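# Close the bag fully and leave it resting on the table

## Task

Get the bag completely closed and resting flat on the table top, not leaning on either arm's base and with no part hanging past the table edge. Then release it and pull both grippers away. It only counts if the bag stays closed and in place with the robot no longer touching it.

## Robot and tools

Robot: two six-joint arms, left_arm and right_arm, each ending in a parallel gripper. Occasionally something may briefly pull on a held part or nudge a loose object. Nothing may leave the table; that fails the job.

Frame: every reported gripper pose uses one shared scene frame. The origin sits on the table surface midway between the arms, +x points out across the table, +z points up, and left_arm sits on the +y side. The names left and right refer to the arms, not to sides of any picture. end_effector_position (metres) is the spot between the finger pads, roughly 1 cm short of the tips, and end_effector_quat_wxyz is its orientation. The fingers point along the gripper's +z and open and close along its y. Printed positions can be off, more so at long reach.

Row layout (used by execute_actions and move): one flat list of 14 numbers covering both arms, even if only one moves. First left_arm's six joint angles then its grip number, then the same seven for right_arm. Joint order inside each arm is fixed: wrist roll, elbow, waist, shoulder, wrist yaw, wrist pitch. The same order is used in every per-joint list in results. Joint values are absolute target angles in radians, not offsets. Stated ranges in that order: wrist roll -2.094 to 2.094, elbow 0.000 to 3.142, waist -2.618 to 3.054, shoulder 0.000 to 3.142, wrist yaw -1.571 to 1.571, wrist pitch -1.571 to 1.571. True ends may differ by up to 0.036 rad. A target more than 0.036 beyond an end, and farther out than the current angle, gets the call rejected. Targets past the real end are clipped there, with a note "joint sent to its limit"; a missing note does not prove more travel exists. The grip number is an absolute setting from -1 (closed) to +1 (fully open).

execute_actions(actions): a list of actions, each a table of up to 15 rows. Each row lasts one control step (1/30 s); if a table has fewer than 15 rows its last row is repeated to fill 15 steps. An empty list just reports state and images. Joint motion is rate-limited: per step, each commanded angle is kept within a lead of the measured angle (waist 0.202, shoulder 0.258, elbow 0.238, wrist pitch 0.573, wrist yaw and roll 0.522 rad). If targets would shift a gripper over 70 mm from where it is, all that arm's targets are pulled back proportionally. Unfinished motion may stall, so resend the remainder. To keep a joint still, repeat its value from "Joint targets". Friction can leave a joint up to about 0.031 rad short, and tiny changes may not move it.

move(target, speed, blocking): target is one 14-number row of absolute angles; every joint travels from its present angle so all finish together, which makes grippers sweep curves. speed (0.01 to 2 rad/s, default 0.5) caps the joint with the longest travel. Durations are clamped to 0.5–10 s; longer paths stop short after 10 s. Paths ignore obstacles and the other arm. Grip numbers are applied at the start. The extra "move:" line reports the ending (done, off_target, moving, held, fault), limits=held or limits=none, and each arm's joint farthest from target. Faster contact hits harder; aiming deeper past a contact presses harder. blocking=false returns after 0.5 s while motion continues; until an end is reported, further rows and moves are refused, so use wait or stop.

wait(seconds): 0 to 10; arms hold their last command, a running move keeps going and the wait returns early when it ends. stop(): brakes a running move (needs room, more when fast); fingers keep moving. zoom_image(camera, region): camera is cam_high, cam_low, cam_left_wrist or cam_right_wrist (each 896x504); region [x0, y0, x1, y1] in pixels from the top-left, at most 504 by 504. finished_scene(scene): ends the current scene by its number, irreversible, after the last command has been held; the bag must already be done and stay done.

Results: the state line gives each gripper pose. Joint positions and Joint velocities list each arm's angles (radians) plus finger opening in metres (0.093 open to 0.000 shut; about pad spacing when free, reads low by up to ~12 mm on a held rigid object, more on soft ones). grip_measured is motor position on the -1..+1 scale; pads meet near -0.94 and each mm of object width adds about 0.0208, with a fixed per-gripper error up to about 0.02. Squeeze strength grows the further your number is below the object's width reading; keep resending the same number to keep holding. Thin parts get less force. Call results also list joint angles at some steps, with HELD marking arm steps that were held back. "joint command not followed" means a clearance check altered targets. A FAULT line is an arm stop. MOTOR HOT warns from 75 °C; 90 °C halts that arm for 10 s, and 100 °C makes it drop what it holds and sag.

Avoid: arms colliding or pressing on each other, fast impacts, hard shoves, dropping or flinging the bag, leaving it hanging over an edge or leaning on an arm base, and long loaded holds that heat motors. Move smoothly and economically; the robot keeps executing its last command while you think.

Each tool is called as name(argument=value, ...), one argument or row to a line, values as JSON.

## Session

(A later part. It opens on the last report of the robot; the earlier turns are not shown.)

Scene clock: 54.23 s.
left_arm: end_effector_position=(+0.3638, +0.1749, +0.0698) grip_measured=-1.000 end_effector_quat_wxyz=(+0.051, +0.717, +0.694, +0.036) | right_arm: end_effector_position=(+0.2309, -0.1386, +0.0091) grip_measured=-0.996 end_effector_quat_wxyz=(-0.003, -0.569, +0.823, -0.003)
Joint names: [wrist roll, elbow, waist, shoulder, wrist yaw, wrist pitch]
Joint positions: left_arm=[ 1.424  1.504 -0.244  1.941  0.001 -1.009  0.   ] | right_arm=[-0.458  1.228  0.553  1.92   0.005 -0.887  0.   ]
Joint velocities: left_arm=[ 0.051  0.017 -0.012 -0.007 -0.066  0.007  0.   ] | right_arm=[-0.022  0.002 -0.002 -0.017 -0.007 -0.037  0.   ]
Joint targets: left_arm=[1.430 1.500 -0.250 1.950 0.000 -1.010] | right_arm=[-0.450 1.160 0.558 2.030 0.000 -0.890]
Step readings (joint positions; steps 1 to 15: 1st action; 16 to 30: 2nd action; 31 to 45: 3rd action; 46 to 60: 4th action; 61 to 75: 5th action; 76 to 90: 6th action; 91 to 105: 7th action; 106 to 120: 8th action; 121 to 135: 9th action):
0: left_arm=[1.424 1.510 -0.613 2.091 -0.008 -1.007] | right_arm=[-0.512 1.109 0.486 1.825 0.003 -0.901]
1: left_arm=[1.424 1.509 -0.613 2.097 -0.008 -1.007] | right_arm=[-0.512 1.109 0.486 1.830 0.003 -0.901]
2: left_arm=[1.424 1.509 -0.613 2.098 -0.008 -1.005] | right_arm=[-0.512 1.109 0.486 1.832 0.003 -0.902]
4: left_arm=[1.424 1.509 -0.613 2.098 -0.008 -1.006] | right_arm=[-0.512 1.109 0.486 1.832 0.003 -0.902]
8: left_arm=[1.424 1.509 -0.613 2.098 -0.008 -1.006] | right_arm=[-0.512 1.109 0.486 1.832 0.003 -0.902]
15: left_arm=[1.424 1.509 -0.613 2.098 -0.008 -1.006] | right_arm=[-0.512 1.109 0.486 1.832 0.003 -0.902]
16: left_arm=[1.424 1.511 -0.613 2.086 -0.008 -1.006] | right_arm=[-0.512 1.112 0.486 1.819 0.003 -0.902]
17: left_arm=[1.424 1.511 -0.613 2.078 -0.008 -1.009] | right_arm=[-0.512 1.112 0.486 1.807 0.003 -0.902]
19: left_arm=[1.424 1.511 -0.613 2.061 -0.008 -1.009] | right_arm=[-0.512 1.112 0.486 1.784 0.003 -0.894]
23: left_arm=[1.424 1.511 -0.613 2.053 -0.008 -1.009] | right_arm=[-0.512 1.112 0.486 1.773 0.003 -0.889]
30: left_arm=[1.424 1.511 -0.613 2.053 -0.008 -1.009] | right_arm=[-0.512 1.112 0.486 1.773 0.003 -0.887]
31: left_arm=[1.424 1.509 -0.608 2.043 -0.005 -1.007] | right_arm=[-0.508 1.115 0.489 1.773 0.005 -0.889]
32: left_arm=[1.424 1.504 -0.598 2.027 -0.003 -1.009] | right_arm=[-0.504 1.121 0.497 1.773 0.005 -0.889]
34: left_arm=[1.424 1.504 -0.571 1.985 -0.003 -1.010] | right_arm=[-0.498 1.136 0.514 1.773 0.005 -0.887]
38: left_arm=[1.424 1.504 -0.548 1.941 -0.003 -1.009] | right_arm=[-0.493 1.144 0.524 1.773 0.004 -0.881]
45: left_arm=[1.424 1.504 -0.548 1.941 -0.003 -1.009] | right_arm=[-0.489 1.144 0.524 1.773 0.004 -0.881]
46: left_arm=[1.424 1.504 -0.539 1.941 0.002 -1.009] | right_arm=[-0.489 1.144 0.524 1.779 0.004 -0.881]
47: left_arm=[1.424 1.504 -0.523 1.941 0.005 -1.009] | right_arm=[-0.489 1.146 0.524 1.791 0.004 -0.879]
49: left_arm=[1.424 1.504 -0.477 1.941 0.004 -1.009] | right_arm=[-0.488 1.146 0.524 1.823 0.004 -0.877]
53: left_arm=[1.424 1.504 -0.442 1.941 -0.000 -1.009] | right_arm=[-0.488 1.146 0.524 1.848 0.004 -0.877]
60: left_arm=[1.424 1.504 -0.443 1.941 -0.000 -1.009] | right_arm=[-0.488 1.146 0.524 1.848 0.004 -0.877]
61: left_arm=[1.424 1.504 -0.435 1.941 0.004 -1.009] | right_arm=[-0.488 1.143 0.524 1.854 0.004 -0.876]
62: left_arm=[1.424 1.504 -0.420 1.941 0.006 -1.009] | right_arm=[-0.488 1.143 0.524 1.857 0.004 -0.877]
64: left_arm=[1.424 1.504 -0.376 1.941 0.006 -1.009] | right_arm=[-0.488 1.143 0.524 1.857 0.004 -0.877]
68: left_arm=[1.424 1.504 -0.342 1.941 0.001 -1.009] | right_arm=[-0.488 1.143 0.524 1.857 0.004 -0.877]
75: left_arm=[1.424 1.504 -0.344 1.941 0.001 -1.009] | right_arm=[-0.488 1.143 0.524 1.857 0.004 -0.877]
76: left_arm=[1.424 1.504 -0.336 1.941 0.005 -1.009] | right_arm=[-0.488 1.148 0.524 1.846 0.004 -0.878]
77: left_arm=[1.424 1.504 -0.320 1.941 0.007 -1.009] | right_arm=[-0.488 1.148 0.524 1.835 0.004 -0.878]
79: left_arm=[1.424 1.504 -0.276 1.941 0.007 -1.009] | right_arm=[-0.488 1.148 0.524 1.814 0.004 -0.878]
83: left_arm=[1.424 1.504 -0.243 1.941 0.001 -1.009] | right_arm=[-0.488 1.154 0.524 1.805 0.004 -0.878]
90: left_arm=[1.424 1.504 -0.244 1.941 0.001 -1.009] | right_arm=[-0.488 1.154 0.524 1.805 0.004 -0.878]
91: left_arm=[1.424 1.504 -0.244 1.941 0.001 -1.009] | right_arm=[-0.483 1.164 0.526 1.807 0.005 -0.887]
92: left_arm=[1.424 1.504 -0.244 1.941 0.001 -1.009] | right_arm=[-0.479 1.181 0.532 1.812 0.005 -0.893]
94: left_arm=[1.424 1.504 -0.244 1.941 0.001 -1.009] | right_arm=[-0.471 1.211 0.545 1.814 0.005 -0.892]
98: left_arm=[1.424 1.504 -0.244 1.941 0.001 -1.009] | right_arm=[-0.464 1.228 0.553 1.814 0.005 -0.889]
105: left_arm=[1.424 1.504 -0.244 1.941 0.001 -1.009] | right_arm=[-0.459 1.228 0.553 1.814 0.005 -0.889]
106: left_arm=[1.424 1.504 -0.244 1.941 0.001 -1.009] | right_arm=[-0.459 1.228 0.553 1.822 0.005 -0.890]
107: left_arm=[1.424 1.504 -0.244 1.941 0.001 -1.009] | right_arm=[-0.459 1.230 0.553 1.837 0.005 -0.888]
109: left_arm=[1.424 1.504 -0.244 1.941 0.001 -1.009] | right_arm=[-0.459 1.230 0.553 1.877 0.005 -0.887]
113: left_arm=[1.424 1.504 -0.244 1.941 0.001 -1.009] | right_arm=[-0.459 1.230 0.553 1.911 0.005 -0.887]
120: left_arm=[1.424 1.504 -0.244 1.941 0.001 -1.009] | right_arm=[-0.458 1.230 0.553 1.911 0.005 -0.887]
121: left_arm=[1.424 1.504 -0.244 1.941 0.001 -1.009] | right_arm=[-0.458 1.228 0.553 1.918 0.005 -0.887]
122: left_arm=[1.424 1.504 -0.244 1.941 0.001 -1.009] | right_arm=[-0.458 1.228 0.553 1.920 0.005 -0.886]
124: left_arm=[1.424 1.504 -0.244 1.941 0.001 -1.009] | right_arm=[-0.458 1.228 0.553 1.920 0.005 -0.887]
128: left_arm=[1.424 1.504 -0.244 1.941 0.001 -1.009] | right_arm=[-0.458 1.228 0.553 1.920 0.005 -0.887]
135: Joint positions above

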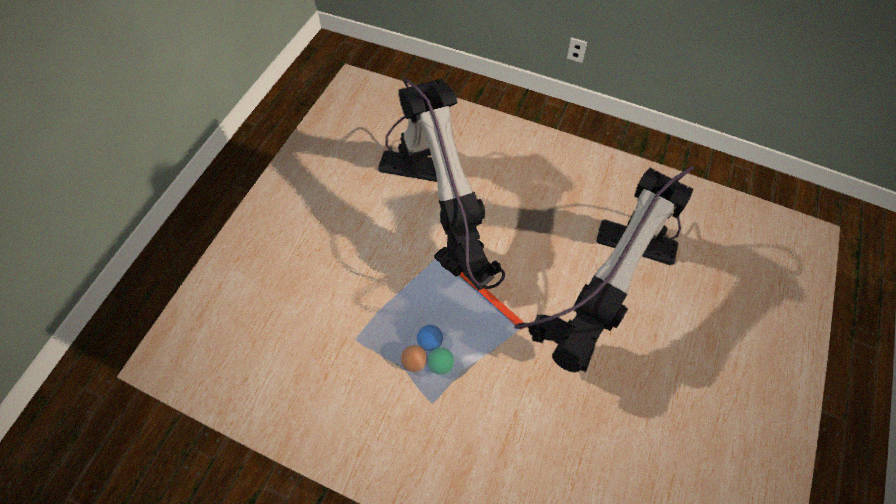

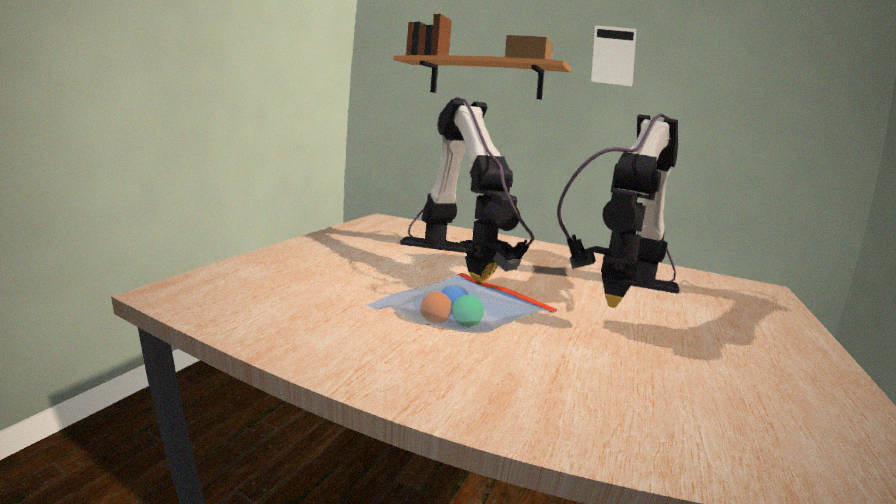

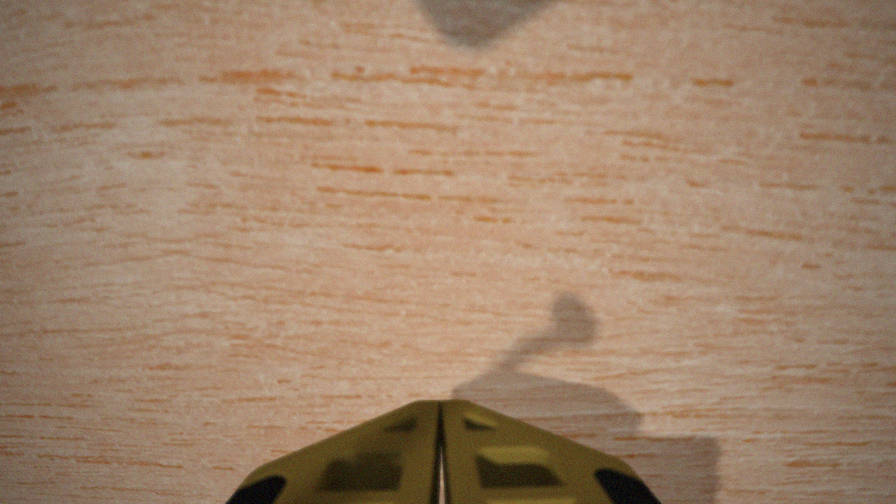

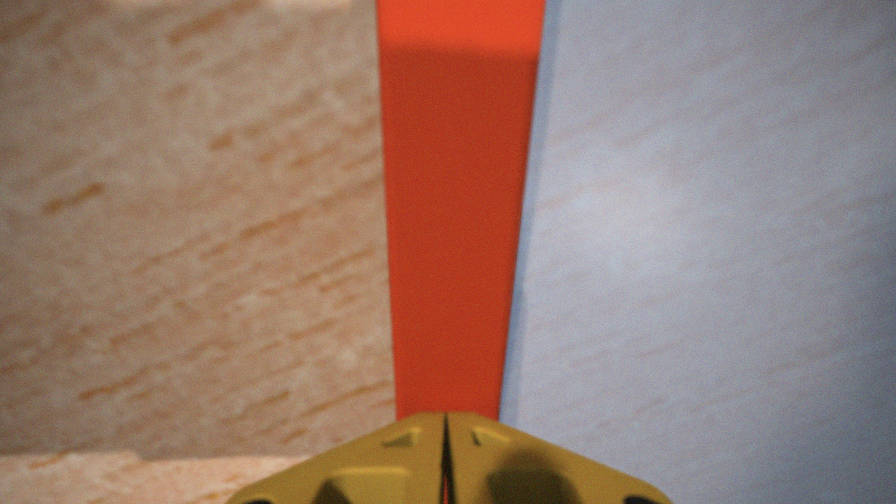

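execute_actions(
  actions=[
    [[1.43,1.5,-0.25,1.95,0,-1.01,-1,-0.43,1.23,0.558,1.86,0,-0.9,-1],[1.43,1.5,-0.25,1.95,0,-1.01,-1,-0.43,1.23,0.558,1.86,0,-0.9,-1],[1.43,1.5,-0.25,1.95,0,-1.01,-1,-0.43,1.325,0.574,1.89,0,-0.92,-1]],
    [[1.43,1.5,-0.25,1.95,0,-1.01,-1,-0.43,1.32,0.574,1.975,0,-0.92,-1]],
    [[1.43,1.5,-0.25,1.95,0,-1.01,-1,-0.43,1.24,0.574,2.1,0,-0.92,-1]],
    [[1.43,1.5,-0.25,1.95,0,-1.01,-1,-0.41,1.32,0.574,1.92,0,-0.95,-1],[1.43,1.5,-0.25,1.95,0,-1.01,-1,-0.41,1.32,0.574,1.92,0,-0.95,-1],[1.43,1.5,-0.25,1.95,0,-1.01,-1,-0.41,1.42,0.596,1.96,0,-0.95,-1]],
    [[1.43,1.5,-0.25,1.95,0,-1.01,-1,-0.41,1.415,0.596,2.04,0,-0.95,-1]],
    [[1.43,1.5,-0.25,1.95,0,-1.01,-1,-0.41,1.33,0.596,2.17,0,-0.95,-1]],
    [[1.43,1.5,-0.25,1.95,0,-1.01,-1,-0.39,1.42,0.596,1.99,0,-0.99,-1],[1.43,1.5,-0.25,1.95,0,-1.01,-1,-0.39,1.42,0.596,1.99,0,-0.99,-1],[1.43,1.5,-0.25,1.95,0,-1.01,-1,-0.39,1.52,0.615,2.03,0,-0.99,-1]],
    [[1.43,1.5,-0.25,1.95,0,-1.01,-1,-0.39,1.515,0.615,2.105,0,-0.99,-1]],
    [[1.43,1.5,-0.25,1.95,0,-1.01,-1,-0.39,1.43,0.615,2.24,0,-0.99,-1]],
    [[1.43,1.5,-0.25,1.95,0,-1.01,-1,-0.37,1.52,0.615,2.05,0,-1.03,-1],[1.43,1.5,-0.25,1.95,0,-1.01,-1,-0.37,1.52,0.615,2.05,0,-1.03,-1],[1.43,1.5,-0.25,1.95,0,-1.01,-1,-0.37,1.63,0.633,2.1,0,-1.03,-1]],
  ],
)

zoom_image(
  camera="cam_low",
  region=[440,250,580,330],
)

Scene clock: 68.77 s.
left_arm: end_effector_position=(+0.3638, +0.1749, +0.0698) grip_measured=-1.000 end_effector_quat_wxyz=(+0.051, +0.717, +0.694, +0.036) | right_arm: end_effector_position=(+0.2691, -0.0613, +0.0445) grip_measured=-0.996 end_effector_quat_wxyz=(+0.042, -0.566, +0.823, +0.006)
Joint names: [wrist roll, elbow, waist, shoulder, wrist yaw, wrist pitch]
Joint positions: left_arm=[ 1.424  1.504 -0.244  1.941  0.001 -1.009  0.   ] | right_arm=[-0.379  1.622  0.627  2.089  0.007 -1.018  0.   ]
Joint velocities: left_arm=[ 0.007 -0.002 -0.017 -0.002 -0.022 -0.022  0.   ] | right_arm=[-0.007  0.007 -0.002 -0.007  0.081 -0.037  0.   ]
Joint targets: left_arm=[1.430 1.500 -0.250 1.950 0.000 -1.010] | right_arm=[-0.370 1.630 0.633 2.100 -0.000 -1.030]
Step readings (joint positions; steps 1 to 15: 1st action; 16 to 30: 2nd action; 31 to 45: 3rd action; 46 to 60: 4th action; 61 to 75: 5th action; 76 to 90: 6th action; 91 to 105: 7th action; 106 to 120: 8th action; 121 to 135: 9th action; 136 to 150: 10th action):
0: left_arm=[1.424 1.504 -0.244 1.941 0.001 -1.009] | right_arm=[-0.458 1.228 0.553 1.920 0.005 -0.887]
1: left_arm=[1.424 1.504 -0.244 1.941 0.001 -1.009] | right_arm=[-0.455 1.231 0.553 1.908 0.005 -0.887]
2: left_arm=[1.424 1.504 -0.244 1.941 0.001 -1.009] | right_arm=[-0.452 1.231 0.553 1.898 0.005 -0.890]
4: left_arm=[1.424 1.504 -0.244 1.941 0.001 -1.009] | right_arm=[-0.447 1.265 0.556 1.895 0.005 -0.911]
8: left_arm=[1.424 1.504 -0.244 1.941 0.001 -1.009] | right_arm=[-0.442 1.314 0.566 1.895 0.005 -0.909]
15: left_arm=[1.424 1.504 -0.244 1.941 0.001 -1.009] | right_arm=[-0.439 1.315 0.567 1.895 0.005 -0.910]
16: left_arm=[1.424 1.504 -0.244 1.941 0.001 -1.009] | right_arm=[-0.439 1.315 0.567 1.899 0.005 -0.910]
17: left_arm=[1.424 1.504 -0.244 1.941 0.001 -1.009] | right_arm=[-0.439 1.315 0.567 1.908 0.005 -0.910]
19: left_arm=[1.424 1.504 -0.244 1.941 0.001 -1.009] | right_arm=[-0.438 1.315 0.567 1.936 0.005 -0.910]
23: left_arm=[1.424 1.504 -0.244 1.941 0.001 -1.009] | right_arm=[-0.438 1.315 0.567 1.965 0.005 -0.910]
30: left_arm=[1.424 1.504 -0.244 1.941 0.001 -1.009] | right_arm=[-0.438 1.315 0.567 1.965 0.005 -0.910]
31: left_arm=[1.424 1.504 -0.244 1.941 0.001 -1.009] | right_arm=[-0.438 1.311 0.567 1.974 0.005 -0.909]
32: left_arm=[1.424 1.504 -0.244 1.941 0.001 -1.009] | right_arm=[-0.438 1.312 0.567 1.980 0.006 -0.911]
34: left_arm=[1.424 1.504 -0.244 1.941 0.001 -1.009] | right_arm=[-0.438 1.312 0.567 1.980 0.006 -0.910]
38: left_arm=[1.424 1.504 -0.244 1.941 0.001 -1.009] | right_arm=[-0.438 1.312 0.567 1.980 0.006 -0.910]
45: left_arm=[1.424 1.504 -0.244 1.941 0.001 -1.009] | right_arm=[-0.438 1.312 0.567 1.980 0.006 -0.910]
46: left_arm=[1.424 1.504 -0.244 1.941 0.001 -1.009] | right_arm=[-0.435 1.316 0.567 1.968 0.006 -0.911]
47: left_arm=[1.424 1.504 -0.244 1.941 0.001 -1.009] | right_arm=[-0.432 1.316 0.567 1.958 0.006 -0.917]
49: left_arm=[1.424 1.504 -0.244 1.941 0.001 -1.009] | right_arm=[-0.427 1.354 0.572 1.955 0.006 -0.943]
53: left_arm=[1.424 1.504 -0.244 1.941 0.001 -1.009] | right_arm=[-0.422 1.410 0.590 1.955 0.006 -0.939]
60: left_arm=[1.424 1.504 -0.244 1.941 0.001 -1.009] | right_arm=[-0.419 1.411 0.591 1.955 0.006 -0.940]
61: left_arm=[1.424 1.504 -0.244 1.941 0.001 -1.009] | right_arm=[-0.419 1.411 0.591 1.961 0.006 -0.940]
62: left_arm=[1.424 1.504 -0.244 1.941 0.001 -1.009] | right_arm=[-0.419 1.413 0.591 1.970 0.006 -0.940]
64: left_arm=[1.424 1.504 -0.244 1.941 0.001 -1.009] | right_arm=[-0.419 1.413 0.591 1.998 0.006 -0.940]
68: left_arm=[1.424 1.504 -0.244 1.941 0.001 -1.009] | right_arm=[-0.419 1.413 0.591 2.031 0.006 -0.941]
75: left_arm=[1.424 1.504 -0.244 1.941 0.001 -1.009] | right_arm=[-0.418 1.413 0.591 2.031 0.006 -0.941]
76: left_arm=[1.424 1.504 -0.244 1.941 0.001 -1.009] | right_arm=[-0.418 1.408 0.591 2.040 0.006 -0.939]
77: left_arm=[1.424 1.504 -0.244 1.941 0.001 -1.009] | right_arm=[-0.418 1.408 0.591 2.045 0.007 -0.939]
79: left_arm=[1.424 1.504 -0.244 1.941 0.001 -1.009] | right_arm=[-0.418 1.408 0.591 2.045 0.007 -0.939]
83: left_arm=[1.424 1.504 -0.244 1.941 0.001 -1.009] | right_arm=[-0.418 1.408 0.591 2.045 0.007 -0.939]
90: left_arm=[1.424 1.504 -0.244 1.941 0.001 -1.009] | right_arm=[-0.418 1.408 0.591 2.045 0.007 -0.939]
91: left_arm=[1.424 1.504 -0.244 1.941 0.001 -1.009] | right_arm=[-0.415 1.413 0.591 2.033 0.007 -0.942]
92: left_arm=[1.424 1.504 -0.244 1.941 0.001 -1.009] | right_arm=[-0.412 1.413 0.591 2.025 0.007 -0.948]
94: left_arm=[1.424 1.504 -0.244 1.941 0.001 -1.009] | right_arm=[-0.407 1.452 0.595 2.023 0.007 -0.978]
98: left_arm=[1.424 1.504 -0.244 1.941 0.001 -1.009] | right_arm=[-0.402 1.510 0.608 2.023 0.007 -0.976]
105: left_arm=[1.424 1.504 -0.244 1.941 0.001 -1.009] | right_arm=[-0.399 1.511 0.609 2.023 0.007 -0.978]
106: left_arm=[1.424 1.504 -0.244 1.941 0.001 -1.009] | right_arm=[-0.399 1.511 0.609 2.028 0.007 -0.979]
107: left_arm=[1.424 1.504 -0.244 1.941 0.001 -1.009] | right_arm=[-0.399 1.513 0.609 2.037 0.007 -0.979]
109: left_arm=[1.424 1.504 -0.244 1.941 0.001 -1.009] | right_arm=[-0.398 1.513 0.609 2.063 0.007 -0.979]
113: left_arm=[1.424 1.504 -0.244 1.941 0.001 -1.009] | right_arm=[-0.398 1.513 0.609 2.096 0.007 -0.980]
120: left_arm=[1.424 1.504 -0.244 1.941 0.001 -1.009] | right_arm=[-0.398 1.513 0.609 2.096 0.007 -0.980]
121: left_arm=[1.424 1.504 -0.244 1.941 0.001 -1.009] | right_arm=[-0.398 1.508 0.609 2.105 0.007 -0.978]
122: left_arm=[1.424 1.504 -0.244 1.941 0.001 -1.009] | right_arm=[-0.398 1.508 0.609 2.110 0.008 -0.979]
124: left_arm=[1.424 1.504 -0.244 1.941 0.001 -1.009] | right_arm=[-0.398 1.508 0.609 2.110 0.008 -0.979]
128: left_arm=[1.424 1.504 -0.244 1.941 0.001 -1.009] | right_arm=[-0.398 1.508 0.609 2.110 0.008 -0.979]
135: left_arm=[1.424 1.504 -0.244 1.941 0.001 -1.009] | right_arm=[-0.398 1.508 0.609 2.110 0.008 -0.979]
136: left_arm=[1.424 1.504 -0.244 1.941 0.001 -1.009] | right_arm=[-0.395 1.512 0.609 2.097 0.007 -0.981]
137: left_arm=[1.424 1.504 -0.244 1.941 0.001 -1.009] | right_arm=[-0.392 1.512 0.609 2.088 0.007 -0.987]
139: left_arm=[1.424 1.504 -0.244 1.941 0.001 -1.009] | right_arm=[-0.387 1.557 0.612 2.089 0.007 -1.020]
143: left_arm=[1.424 1.504 -0.244 1.941 0.001 -1.009] | right_arm=[-0.382 1.621 0.625 2.089 0.007 -1.017]
150: Joint positions above

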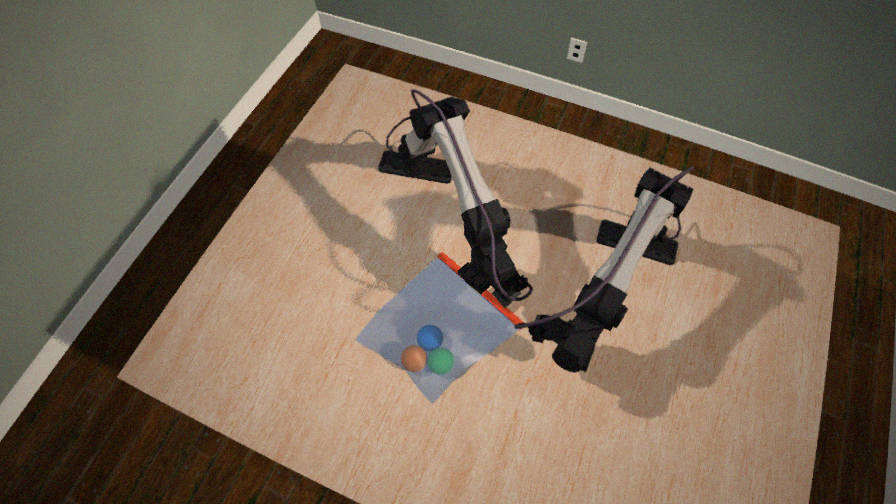

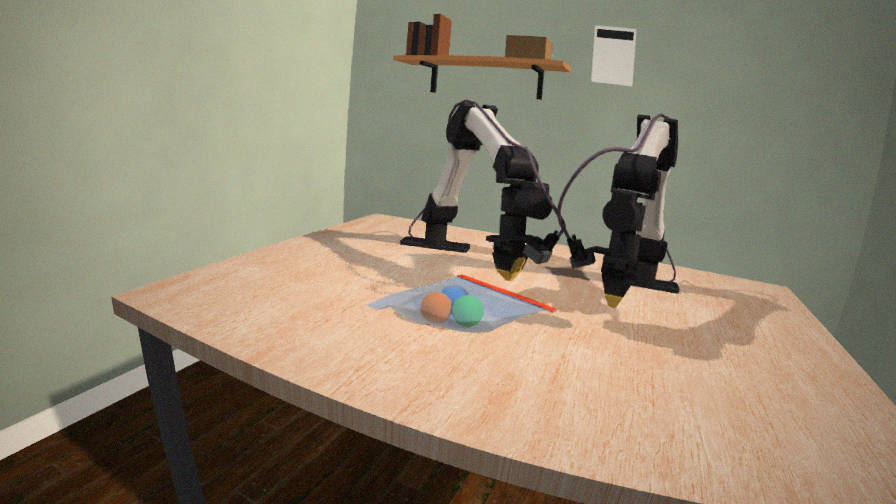

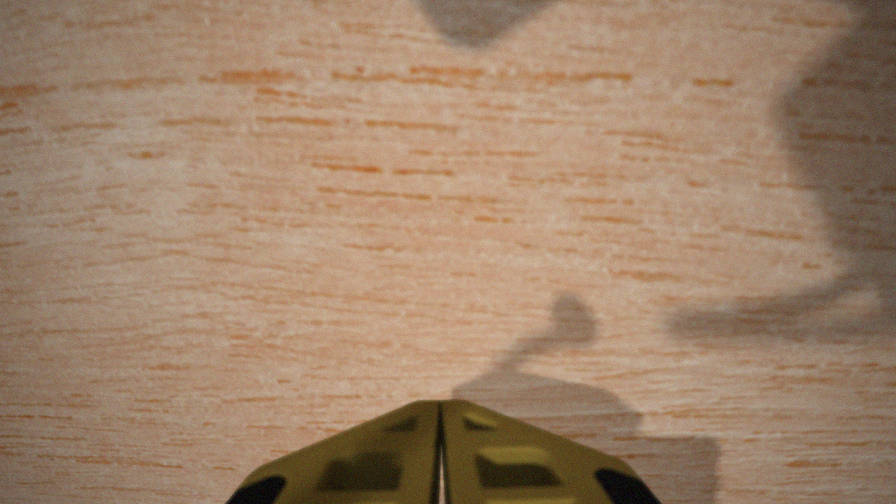

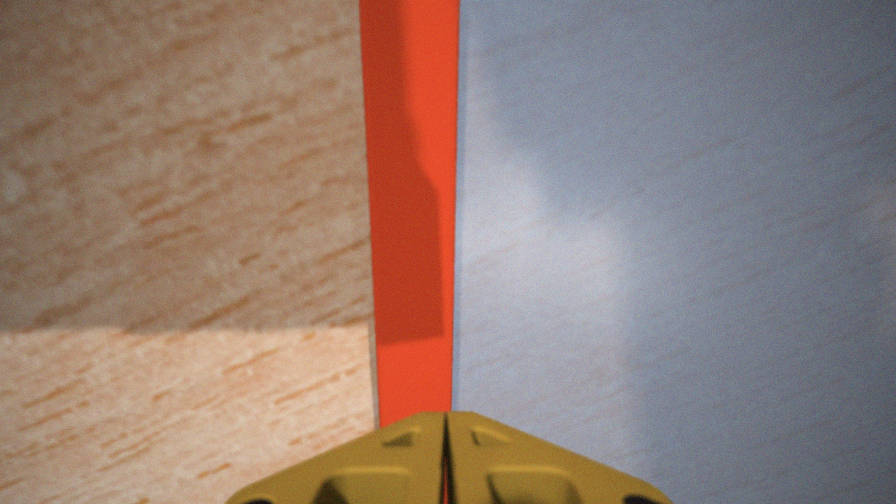

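Region (440, 250, 580, 330) of cam_low's 896x504 image, scaled by 3.600, with more detail than that image has; it fills the top 288 rows of this view, and the rest is white.

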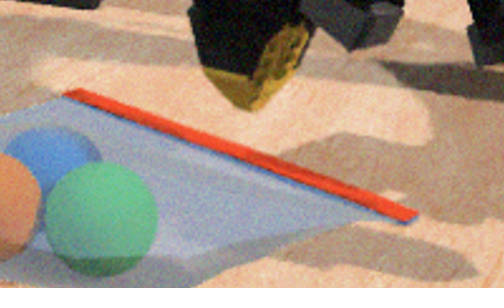

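execute_actions(
  actions=[
    [[1.43,1.5,-0.15,1.95,0,-1.01,-1,-0.37,1.625,0.645,2.175,0,-1.03,-1]],
    [[1.43,1.5,-0.05,1.95,0,-1.01,-1,-0.37,1.54,0.645,2.32,0,-1.03,-1]],
    [[1.43,1.5,0.05,1.95,0,-1.01,-1,-0.35,1.63,0.645,2.13,0,-1.075,-1],[1.43,1.5,0.05,1.95,0,-1.01,-1,-0.35,1.63,0.645,2.13,0,-1.075,-1],[1.43,1.5,0.05,1.95,0,-1.01,-1,-0.35,1.745,0.663,2.19,0,-1.075,-1]],
    [[1.43,1.5,0.15,1.95,0,-1.01,-1,-0.35,1.745,0.663,2.248,0,-1.075,-1]],
    [[1.43,1.5,0.15,1.95,0,-1.01,-1,-0.35,1.66,0.663,2.39,0,-1.075,-1]],
    [[1.43,1.5,0.15,1.95,0,-1.01,-1,-0.33,1.75,0.663,2.2,0,-1.13,-1],[1.43,1.5,0.15,1.95,0,-1.01,-1,-0.33,1.75,0.663,2.2,0,-1.13,-1],[1.43,1.5,0.15,1.95,0,-1.01,-1,-0.33,1.88,0.68,2.27,0,-1.13,-1]],
    [[1.43,1.5,0.15,1.95,0,-1.01,-1,-0.33,1.88,0.68,2.328,0,-1.13,-1]],
    [[1.43,1.5,0.15,1.95,0,-1.01,-1,-0.33,1.8,0.68,2.47,0,-1.13,-1]],
    [[1.43,1.5,0.15,1.95,0,-1.01,-1,-0.32,1.88,0.68,2.28,0,-1.2,-1],[1.43,1.5,0.15,1.95,0,-1.01,-1,-0.32,1.88,0.68,2.28,0,-1.2,-1],[1.43,1.5,0.15,1.95,0,-1.01,-1,-0.32,2.035,0.695,2.37,0,-1.2,-1]],
    [[1.43,1.5,0.15,1.95,0,-1.01,-1,-0.32,2.035,0.695,2.417,0,-1.2,-1]],
    [[1.43,1.5,0.15,1.95,0,-1.01,-1,-0.32,1.95,0.695,2.56,0,-1.2,-1]],
  ],
)

Scene clock: 82.53 s.
left_arm: end_effector_position=(+0.3606, +0.3311, +0.0698) grip_measured=-1.000 end_effector_quat_wxyz=(+0.043, +0.565, +0.823, +0.045) | right_arm: end_effector_position=(+0.2799, -0.0068, +0.0093) grip_measured=-0.996 end_effector_quat_wxyz=(-0.002, -0.571, +0.821, -0.004)
Joint names: [wrist roll, elbow, waist, shoulder, wrist yaw, wrist pitch]
Joint positions: left_arm=[ 1.425  1.504  0.157  1.941  0.001 -1.009  0.   ] | right_arm=[-0.328  2.025  0.689  2.414  0.007 -1.187  0.   ]
Joint velocities: left_arm=[-0.11  -0.007  0.017  0.007  0.022  0.007  0.   ] | right_arm=[-0.037  0.002  0.017 -0.007 -0.081 -0.037  0.   ]
Joint targets: left_arm=[1.430 1.500 0.150 1.950 -0.000 -1.010] | right_arm=[-0.321 1.963 0.694 2.534 0.001 -1.197]
Step readings (joint positions; steps 1 to 15: 1st action; 16 to 30: 2nd action; 31 to 45: 3rd action; 46 to 60: 4th action; 61 to 75: 5th action; 76 to 90: 6th action; 91 to 105: 7th action; 106 to 120: 8th action; 121 to 135: 9th action; 136 to 150: 10th action; 151 to 165: 11th action):
0: left_arm=[1.424 1.504 -0.244 1.941 0.001 -1.009] | right_arm=[-0.379 1.622 0.627 2.089 0.007 -1.018]
1: left_arm=[1.425 1.504 -0.236 1.941 0.005 -1.009] | right_arm=[-0.379 1.622 0.628 2.094 0.007 -1.019]
2: left_arm=[1.425 1.504 -0.220 1.941 0.007 -1.009] | right_arm=[-0.378 1.623 0.629 2.104 0.007 -1.019]
4: left_arm=[1.425 1.504 -0.177 1.941 0.007 -1.009] | right_arm=[-0.378 1.623 0.633 2.131 0.007 -1.019]
8: left_arm=[1.425 1.504 -0.143 1.941 0.001 -1.009] | right_arm=[-0.378 1.623 0.638 2.167 0.007 -1.020]
15: left_arm=[1.425 1.504 -0.144 1.941 0.001 -1.009] | right_arm=[-0.378 1.623 0.638 2.168 0.007 -1.020]
16: left_arm=[1.425 1.504 -0.136 1.941 0.005 -1.009] | right_arm=[-0.378 1.621 0.638 2.175 0.007 -1.019]
17: left_arm=[1.425 1.504 -0.120 1.941 0.007 -1.009] | right_arm=[-0.378 1.620 0.638 2.180 0.007 -1.020]
19: left_arm=[1.425 1.504 -0.077 1.941 0.007 -1.009] | right_arm=[-0.378 1.620 0.638 2.180 0.007 -1.020]
23: left_arm=[1.425 1.504 -0.043 1.941 0.001 -1.009] | right_arm=[-0.378 1.620 0.638 2.180 0.007 -1.020]
30: left_arm=[1.425 1.504 -0.044 1.941 0.001 -1.009] | right_arm=[-0.378 1.620 0.638 2.180 0.007 -1.020]
31: left_arm=[1.425 1.504 -0.036 1.941 0.005 -1.009] | right_arm=[-0.375 1.624 0.638 2.168 0.007 -1.022]
32: left_arm=[1.425 1.504 -0.020 1.941 0.007 -1.009] | right_arm=[-0.372 1.624 0.638 2.161 0.007 -1.029]
34: left_arm=[1.425 1.504 0.023 1.941 0.007 -1.009] | right_arm=[-0.367 1.672 0.642 2.168 0.007 -1.063]
38: left_arm=[1.425 1.504 0.057 1.941 0.001 -1.009] | right_arm=[-0.362 1.734 0.655 2.171 0.007 -1.062]
45: left_arm=[1.425 1.504 0.056 1.941 0.001 -1.009] | right_arm=[-0.359 1.735 0.658 2.171 0.007 -1.063]
46: left_arm=[1.425 1.504 0.064 1.941 0.005 -1.009] | right_arm=[-0.359 1.736 0.658 2.176 0.007 -1.064]
47: left_arm=[1.425 1.504 0.080 1.941 0.007 -1.009] | right_arm=[-0.359 1.738 0.658 2.183 0.007 -1.064]
49: left_arm=[1.425 1.504 0.123 1.941 0.007 -1.009] | right_arm=[-0.359 1.738 0.658 2.205 0.007 -1.064]
53: left_arm=[1.425 1.504 0.158 1.941 0.001 -1.009] | right_arm=[-0.358 1.738 0.658 2.237 0.007 -1.064]
60: left_arm=[1.425 1.504 0.157 1.941 0.001 -1.009] | right_arm=[-0.358 1.738 0.658 2.238 0.007 -1.064]
61: left_arm=[1.425 1.504 0.157 1.941 0.001 -1.009] | right_arm=[-0.358 1.736 0.658 2.245 0.007 -1.064]
62: left_arm=[1.425 1.504 0.157 1.941 0.001 -1.009] | right_arm=[-0.358 1.736 0.658 2.249 0.007 -1.065]
64: left_arm=[1.425 1.504 0.157 1.941 0.001 -1.009] | right_arm=[-0.358 1.736 0.658 2.249 0.007 -1.064]
68: left_arm=[1.425 1.504 0.157 1.941 0.001 -1.009] | right_arm=[-0.358 1.736 0.658 2.249 0.007 -1.064]
75: left_arm=[1.425 1.504 0.157 1.941 0.001 -1.009] | right_arm=[-0.358 1.736 0.658 2.249 0.007 -1.064]
76: left_arm=[1.425 1.504 0.157 1.941 0.001 -1.009] | right_arm=[-0.355 1.741 0.658 2.239 0.007 -1.068]
77: left_arm=[1.425 1.504 0.157 1.941 0.001 -1.009] | right_arm=[-0.352 1.741 0.658 2.232 0.007 -1.076]
79: left_arm=[1.425 1.504 0.157 1.941 0.001 -1.009] | right_arm=[-0.347 1.799 0.661 2.243 0.007 -1.117]
83: left_arm=[1.425 1.504 0.157 1.941 0.001 -1.009] | right_arm=[-0.342 1.868 0.672 2.250 0.007 -1.114]
90: left_arm=[1.425 1.504 0.157 1.941 0.001 -1.009] | right_arm=[-0.339 1.870 0.674 2.250 0.007 -1.117]
91: left_arm=[1.425 1.504 0.157 1.941 0.001 -1.009] | right_arm=[-0.339 1.872 0.674 2.255 0.007 -1.117]
92: left_arm=[1.425 1.504 0.157 1.941 0.001 -1.009] | right_arm=[-0.339 1.874 0.674 2.262 0.007 -1.117]
94: left_arm=[1.425 1.504 0.157 1.941 0.001 -1.009] | right_arm=[-0.339 1.874 0.674 2.283 0.007 -1.118]
98: left_arm=[1.425 1.504 0.157 1.941 0.001 -1.009] | right_arm=[-0.339 1.874 0.674 2.318 0.007 -1.119]
105: left_arm=[1.425 1.504 0.157 1.941 0.001 -1.009] | right_arm=[-0.339 1.874 0.674 2.318 0.007 -1.119]
106: left_arm=[1.425 1.504 0.157 1.941 0.001 -1.009] | right_arm=[-0.339 1.872 0.674 2.325 0.007 -1.119]
107: left_arm=[1.425 1.504 0.157 1.941 0.001 -1.009] | right_arm=[-0.339 1.872 0.674 2.328 0.007 -1.120]
109: left_arm=[1.425 1.504 0.157 1.941 0.001 -1.009] | right_arm=[-0.339 1.872 0.674 2.328 0.007 -1.120]
113: left_arm=[1.425 1.504 0.157 1.941 0.001 -1.009] | right_arm=[-0.339 1.872 0.674 2.328 0.007 -1.120]
120: left_arm=[1.425 1.504 0.157 1.941 0.001 -1.009] | right_arm=[-0.339 1.872 0.674 2.328 0.007 -1.120]
121: left_arm=[1.425 1.504 0.157 1.941 0.001 -1.009] | right_arm=[-0.337 1.875 0.674 2.318 0.007 -1.124]
122: left_arm=[1.425 1.504 0.157 1.941 0.001 -1.009] | right_arm=[-0.335 1.875 0.674 2.311 0.007 -1.135]
124: left_arm=[1.425 1.504 0.157 1.941 0.001 -1.009] | right_arm=[-0.333 1.947 0.677 2.331 0.007 -1.183]
128: left_arm=[1.425 1.504 0.157 1.941 0.001 -1.009] | right_arm=[-0.330 2.020 0.686 2.344 0.007 -1.178]
135: left_arm=[1.425 1.504 0.157 1.941 0.001 -1.009] | right_arm=[-0.329 2.023 0.689 2.344 0.007 -1.184]
136: left_arm=[1.425 1.504 0.157 1.941 0.001 -1.009] | right_arm=[-0.329 2.024 0.689 2.349 0.007 -1.185]
137: left_arm=[1.425 1.504 0.157 1.941 0.001 -1.009] | right_arm=[-0.329 2.026 0.689 2.355 0.007 -1.185]
139: left_arm=[1.425 1.504 0.157 1.941 0.001 -1.009] | right_arm=[-0.329 2.027 0.689 2.374 0.007 -1.185]
143: left_arm=[1.425 1.504 0.157 1.941 0.001 -1.009] | right_arm=[-0.329 2.027 0.689 2.405 0.007 -1.186]
150: left_arm=[1.425 1.504 0.157 1.941 0.001 -1.009] | right_arm=[-0.328 2.027 0.689 2.405 0.007 -1.187]
151: left_arm=[1.425 1.504 0.157 1.941 0.001 -1.009] | right_arm=[-0.328 2.025 0.689 2.411 0.007 -1.186]
152: left_arm=[1.425 1.504 0.157 1.941 0.001 -1.009] | right_arm=[-0.328 2.025 0.689 2.414 0.007 -1.188]
154: left_arm=[1.425 1.504 0.157 1.941 0.001 -1.009] | right_arm=[-0.328 2.025 0.689 2.414 0.007 -1.188]
158: left_arm=[1.425 1.504 0.157 1.941 0.001 -1.009] | right_arm=[-0.328 2.025 0.689 2.414 0.007 -1.187]
165: Joint positions above

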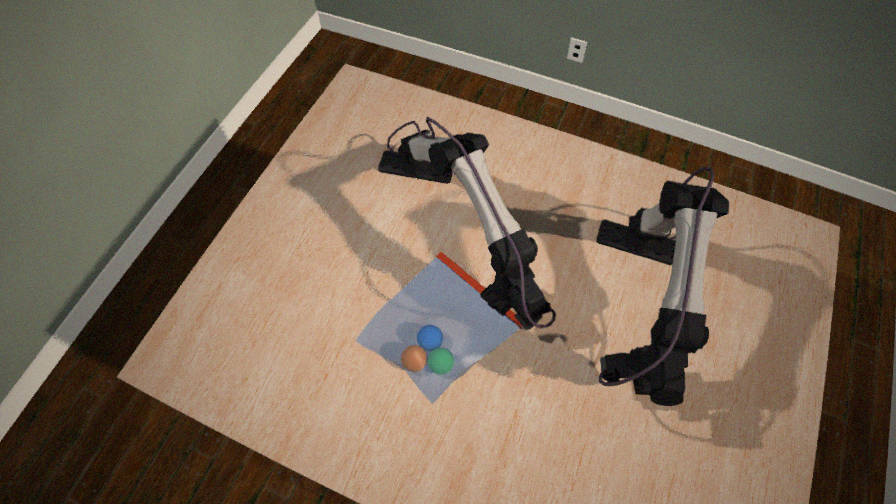

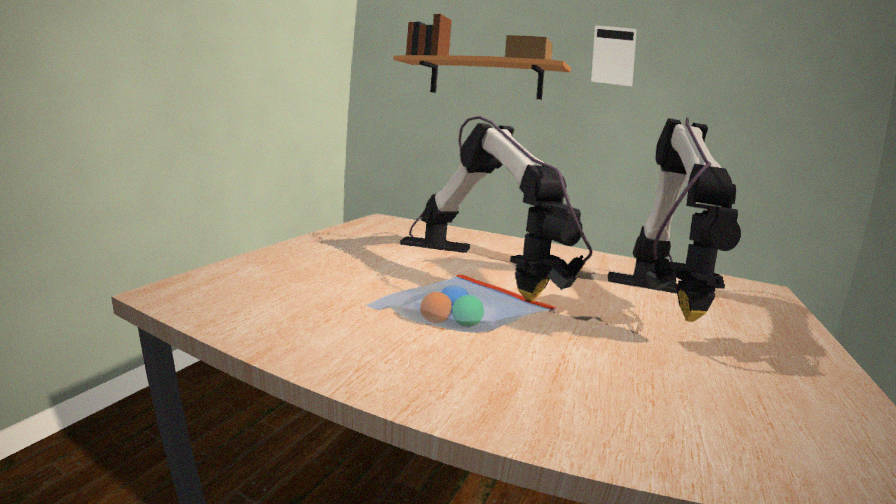

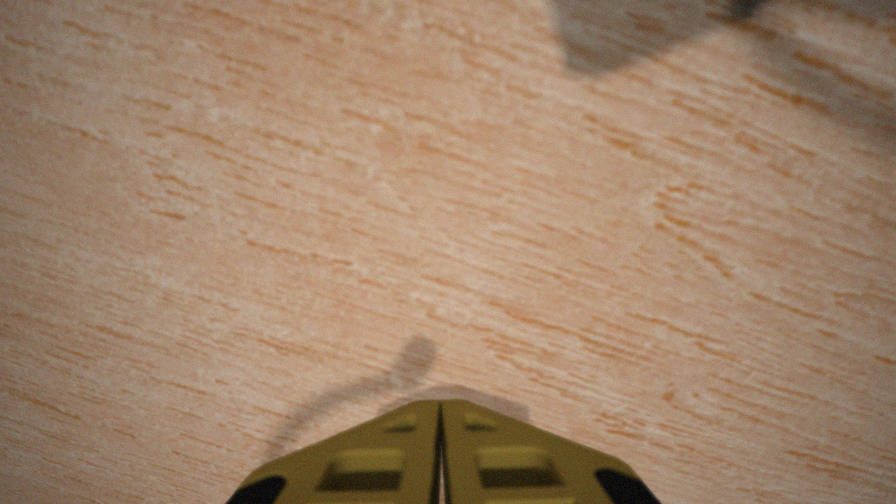

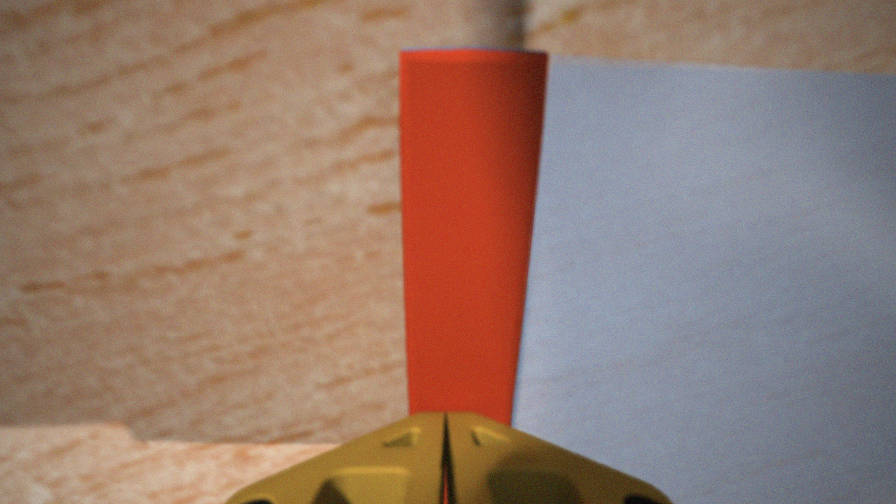

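move(
  target=[1.43,1.45,0,1.95,0,-1.0,-1,0.2,1.6,0.6,1.95,0,-1.05,-1],
  speed=0.7,
)

move(
  target=[1.43,1.46,-0.622,2.03,0,-0.99,-1,1.0,1.04,0.465,1.68,0,-0.84,-1],
  speed=0.8,
)

Scene clock: 92.20 s.
left_arm: end_effector_position=(+0.3615, +0.2719, +0.0620) grip_measured=-1.000 end_effector_quat_wxyz=(+0.037, +0.626, +0.778, +0.033) | right_arm: end_effector_position=(+0.2703, -0.0723, +0.0915) grip_measured=-0.996 end_effector_quat_wxyz=(+0.070, -0.301, +0.950, +0.035)
Joint names: [wrist roll, elbow, waist, shoulder, wrist yaw, wrist pitch]
Joint positions: left_arm=[ 1.425  1.475  0.005  1.941  0.001 -1.006  0.   ] | right_arm=[ 0.191  1.619  0.606  1.964  0.007 -1.069  0.   ]
Joint velocities: left_arm=[-0.022 -0.007 -0.017  0.002  0.037 -0.037  0.   ] | right_arm=[ 0.037  0.002 -0.007  0.012  0.007 -0.022  0.   ]
Joint targets: left_arm=[1.430 1.450 -0.000 1.950 0.000 -1.000] | right_arm=[0.200 1.600 0.600 1.950 0.000 -1.050]
move: off_target (left_arm); limits=none; left_arm: farthest joint: the elbow, 0.025 radians from its target (0.054 radians at the start); right_arm: farthest joint: the elbow, 0.019 radians from its target (0.425 radians at the start)

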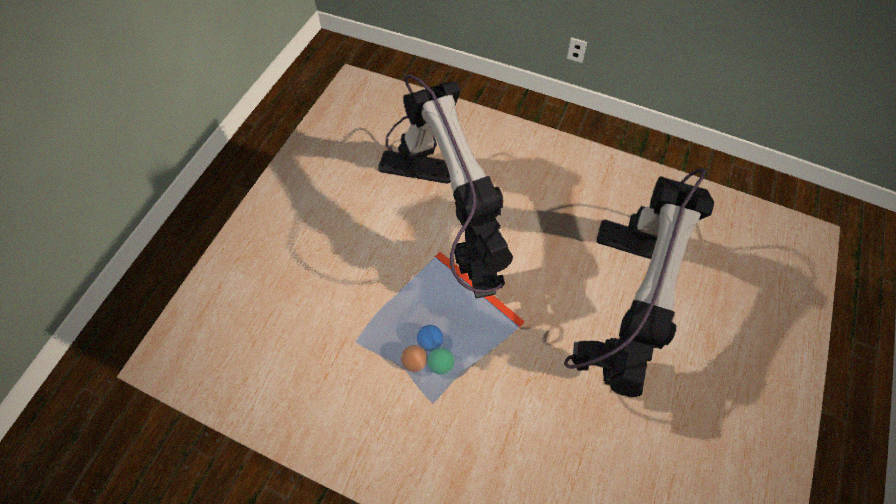

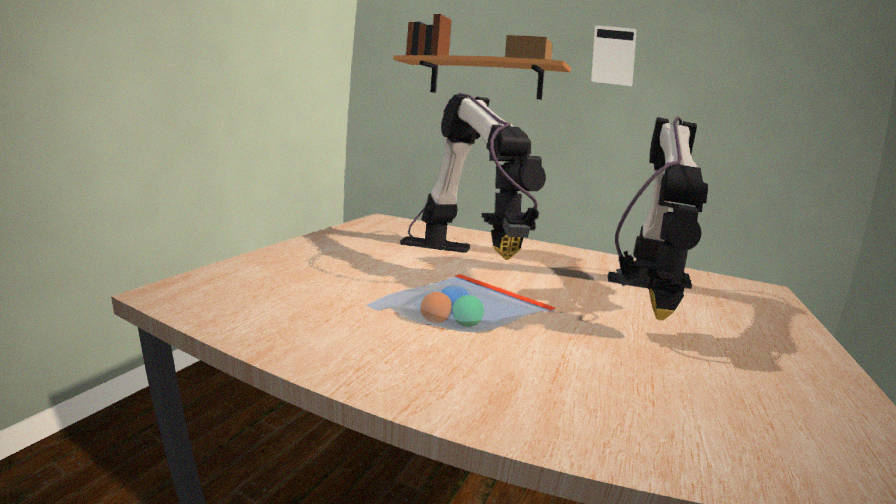

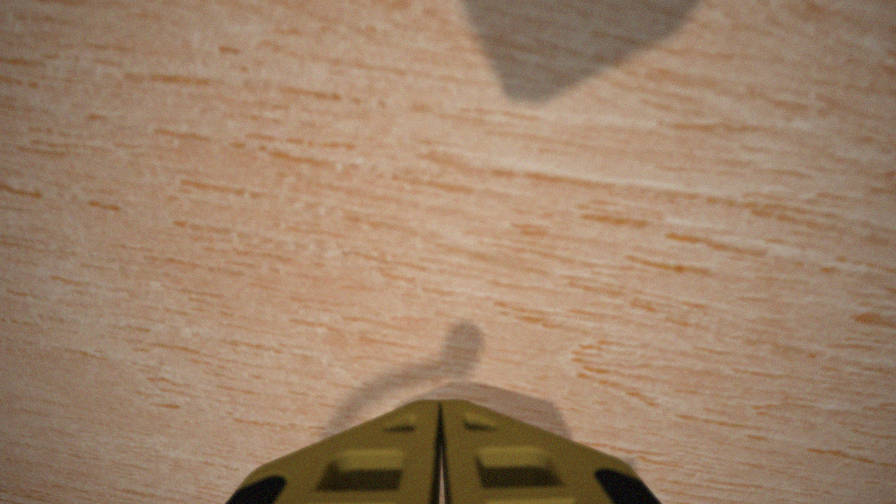

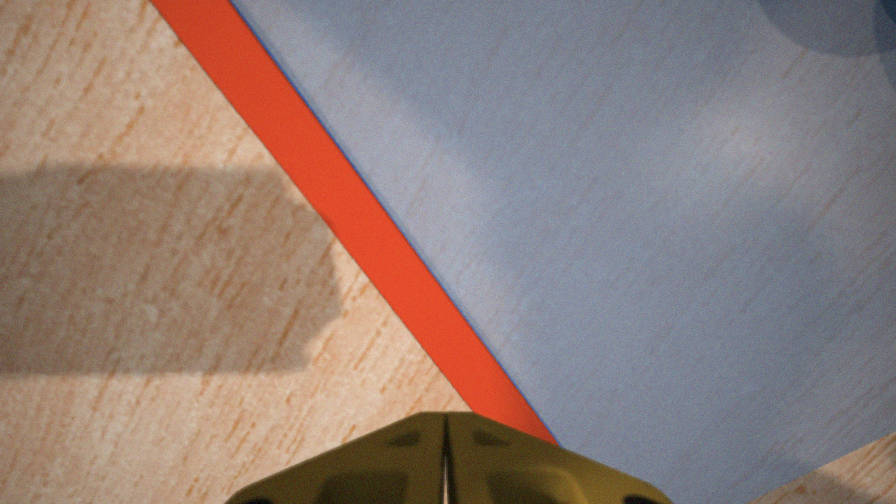

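Scene clock: 94.10 s.
left_arm: end_effector_position=(+0.3024, +0.0413, +0.0388) grip_measured=-1.000 end_effector_quat_wxyz=(+0.021, +0.837, +0.547, +0.009) | right_arm: end_effector_position=(+0.2231, -0.1797, +0.0334) grip_measured=-0.996 end_effector_quat_wxyz=(+0.025, +0.160, +0.987, +0.022)
Joint names: [wrist roll, elbow, waist, shoulder, wrist yaw, wrist pitch]
Joint positions: left_arm=[ 1.425  1.475 -0.624  2.005  0.001 -0.995  0.   ] | right_arm=[ 0.991  1.057  0.472  1.704  0.007 -0.858  0.   ]
Joint velocities: left_arm=[ 0.037 -0.002  0.007 -0.007 -0.037 -0.066  0.   ] | right_arm=[-0.007 -0.017 -0.007 -0.017 -0.022  0.037  0.   ]
Joint targets: left_arm=[1.430 1.460 -0.622 2.030 0.000 -0.990] | right_arm=[1.000 1.040 0.465 1.680 0.000 -0.840]
move: off_target (left_arm, right_arm); limits=none; left_arm: farthest joint: the shoulder, 0.025 radians from its target (0.089 radians at the start); right_arm: farthest joint: the shoulder, 0.024 radians from its target (0.284 radians at the start)

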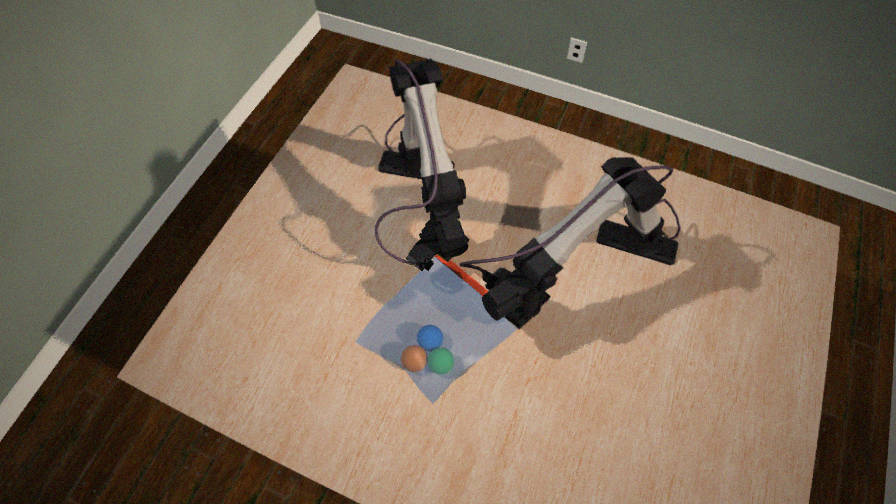

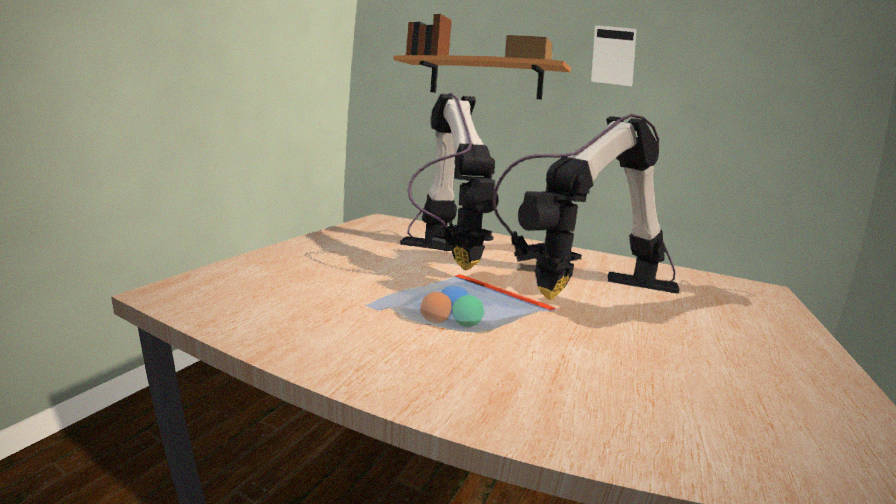

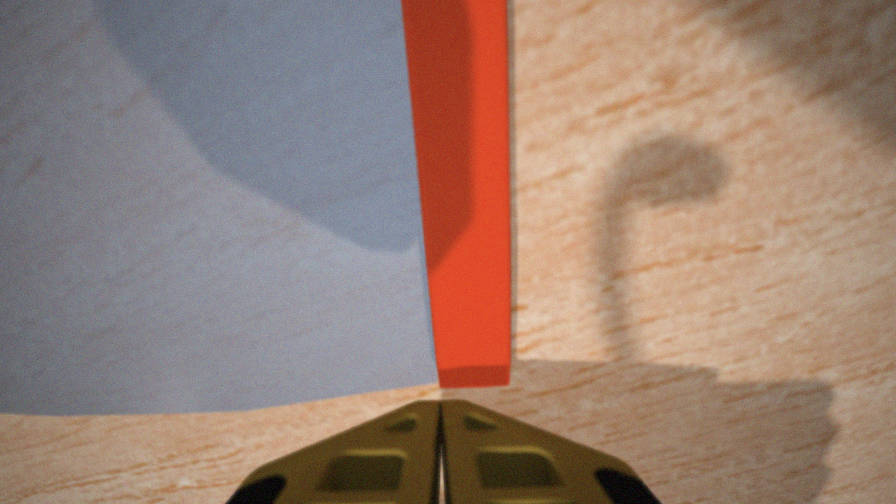

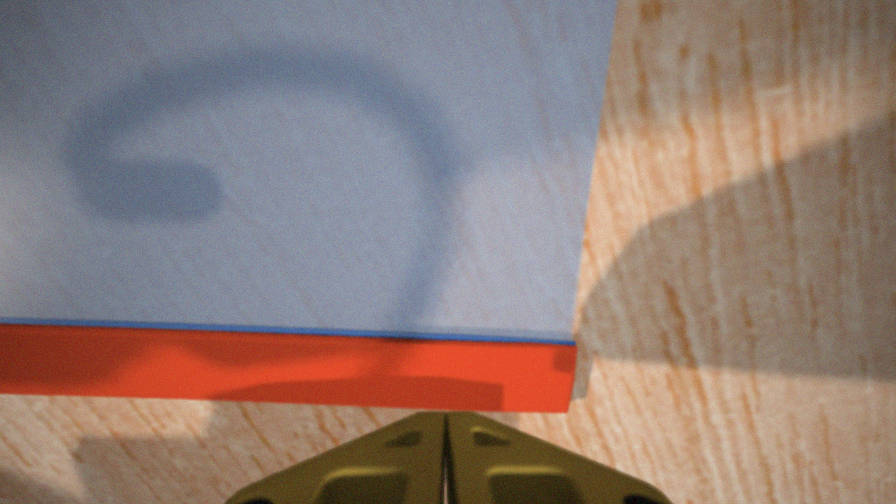

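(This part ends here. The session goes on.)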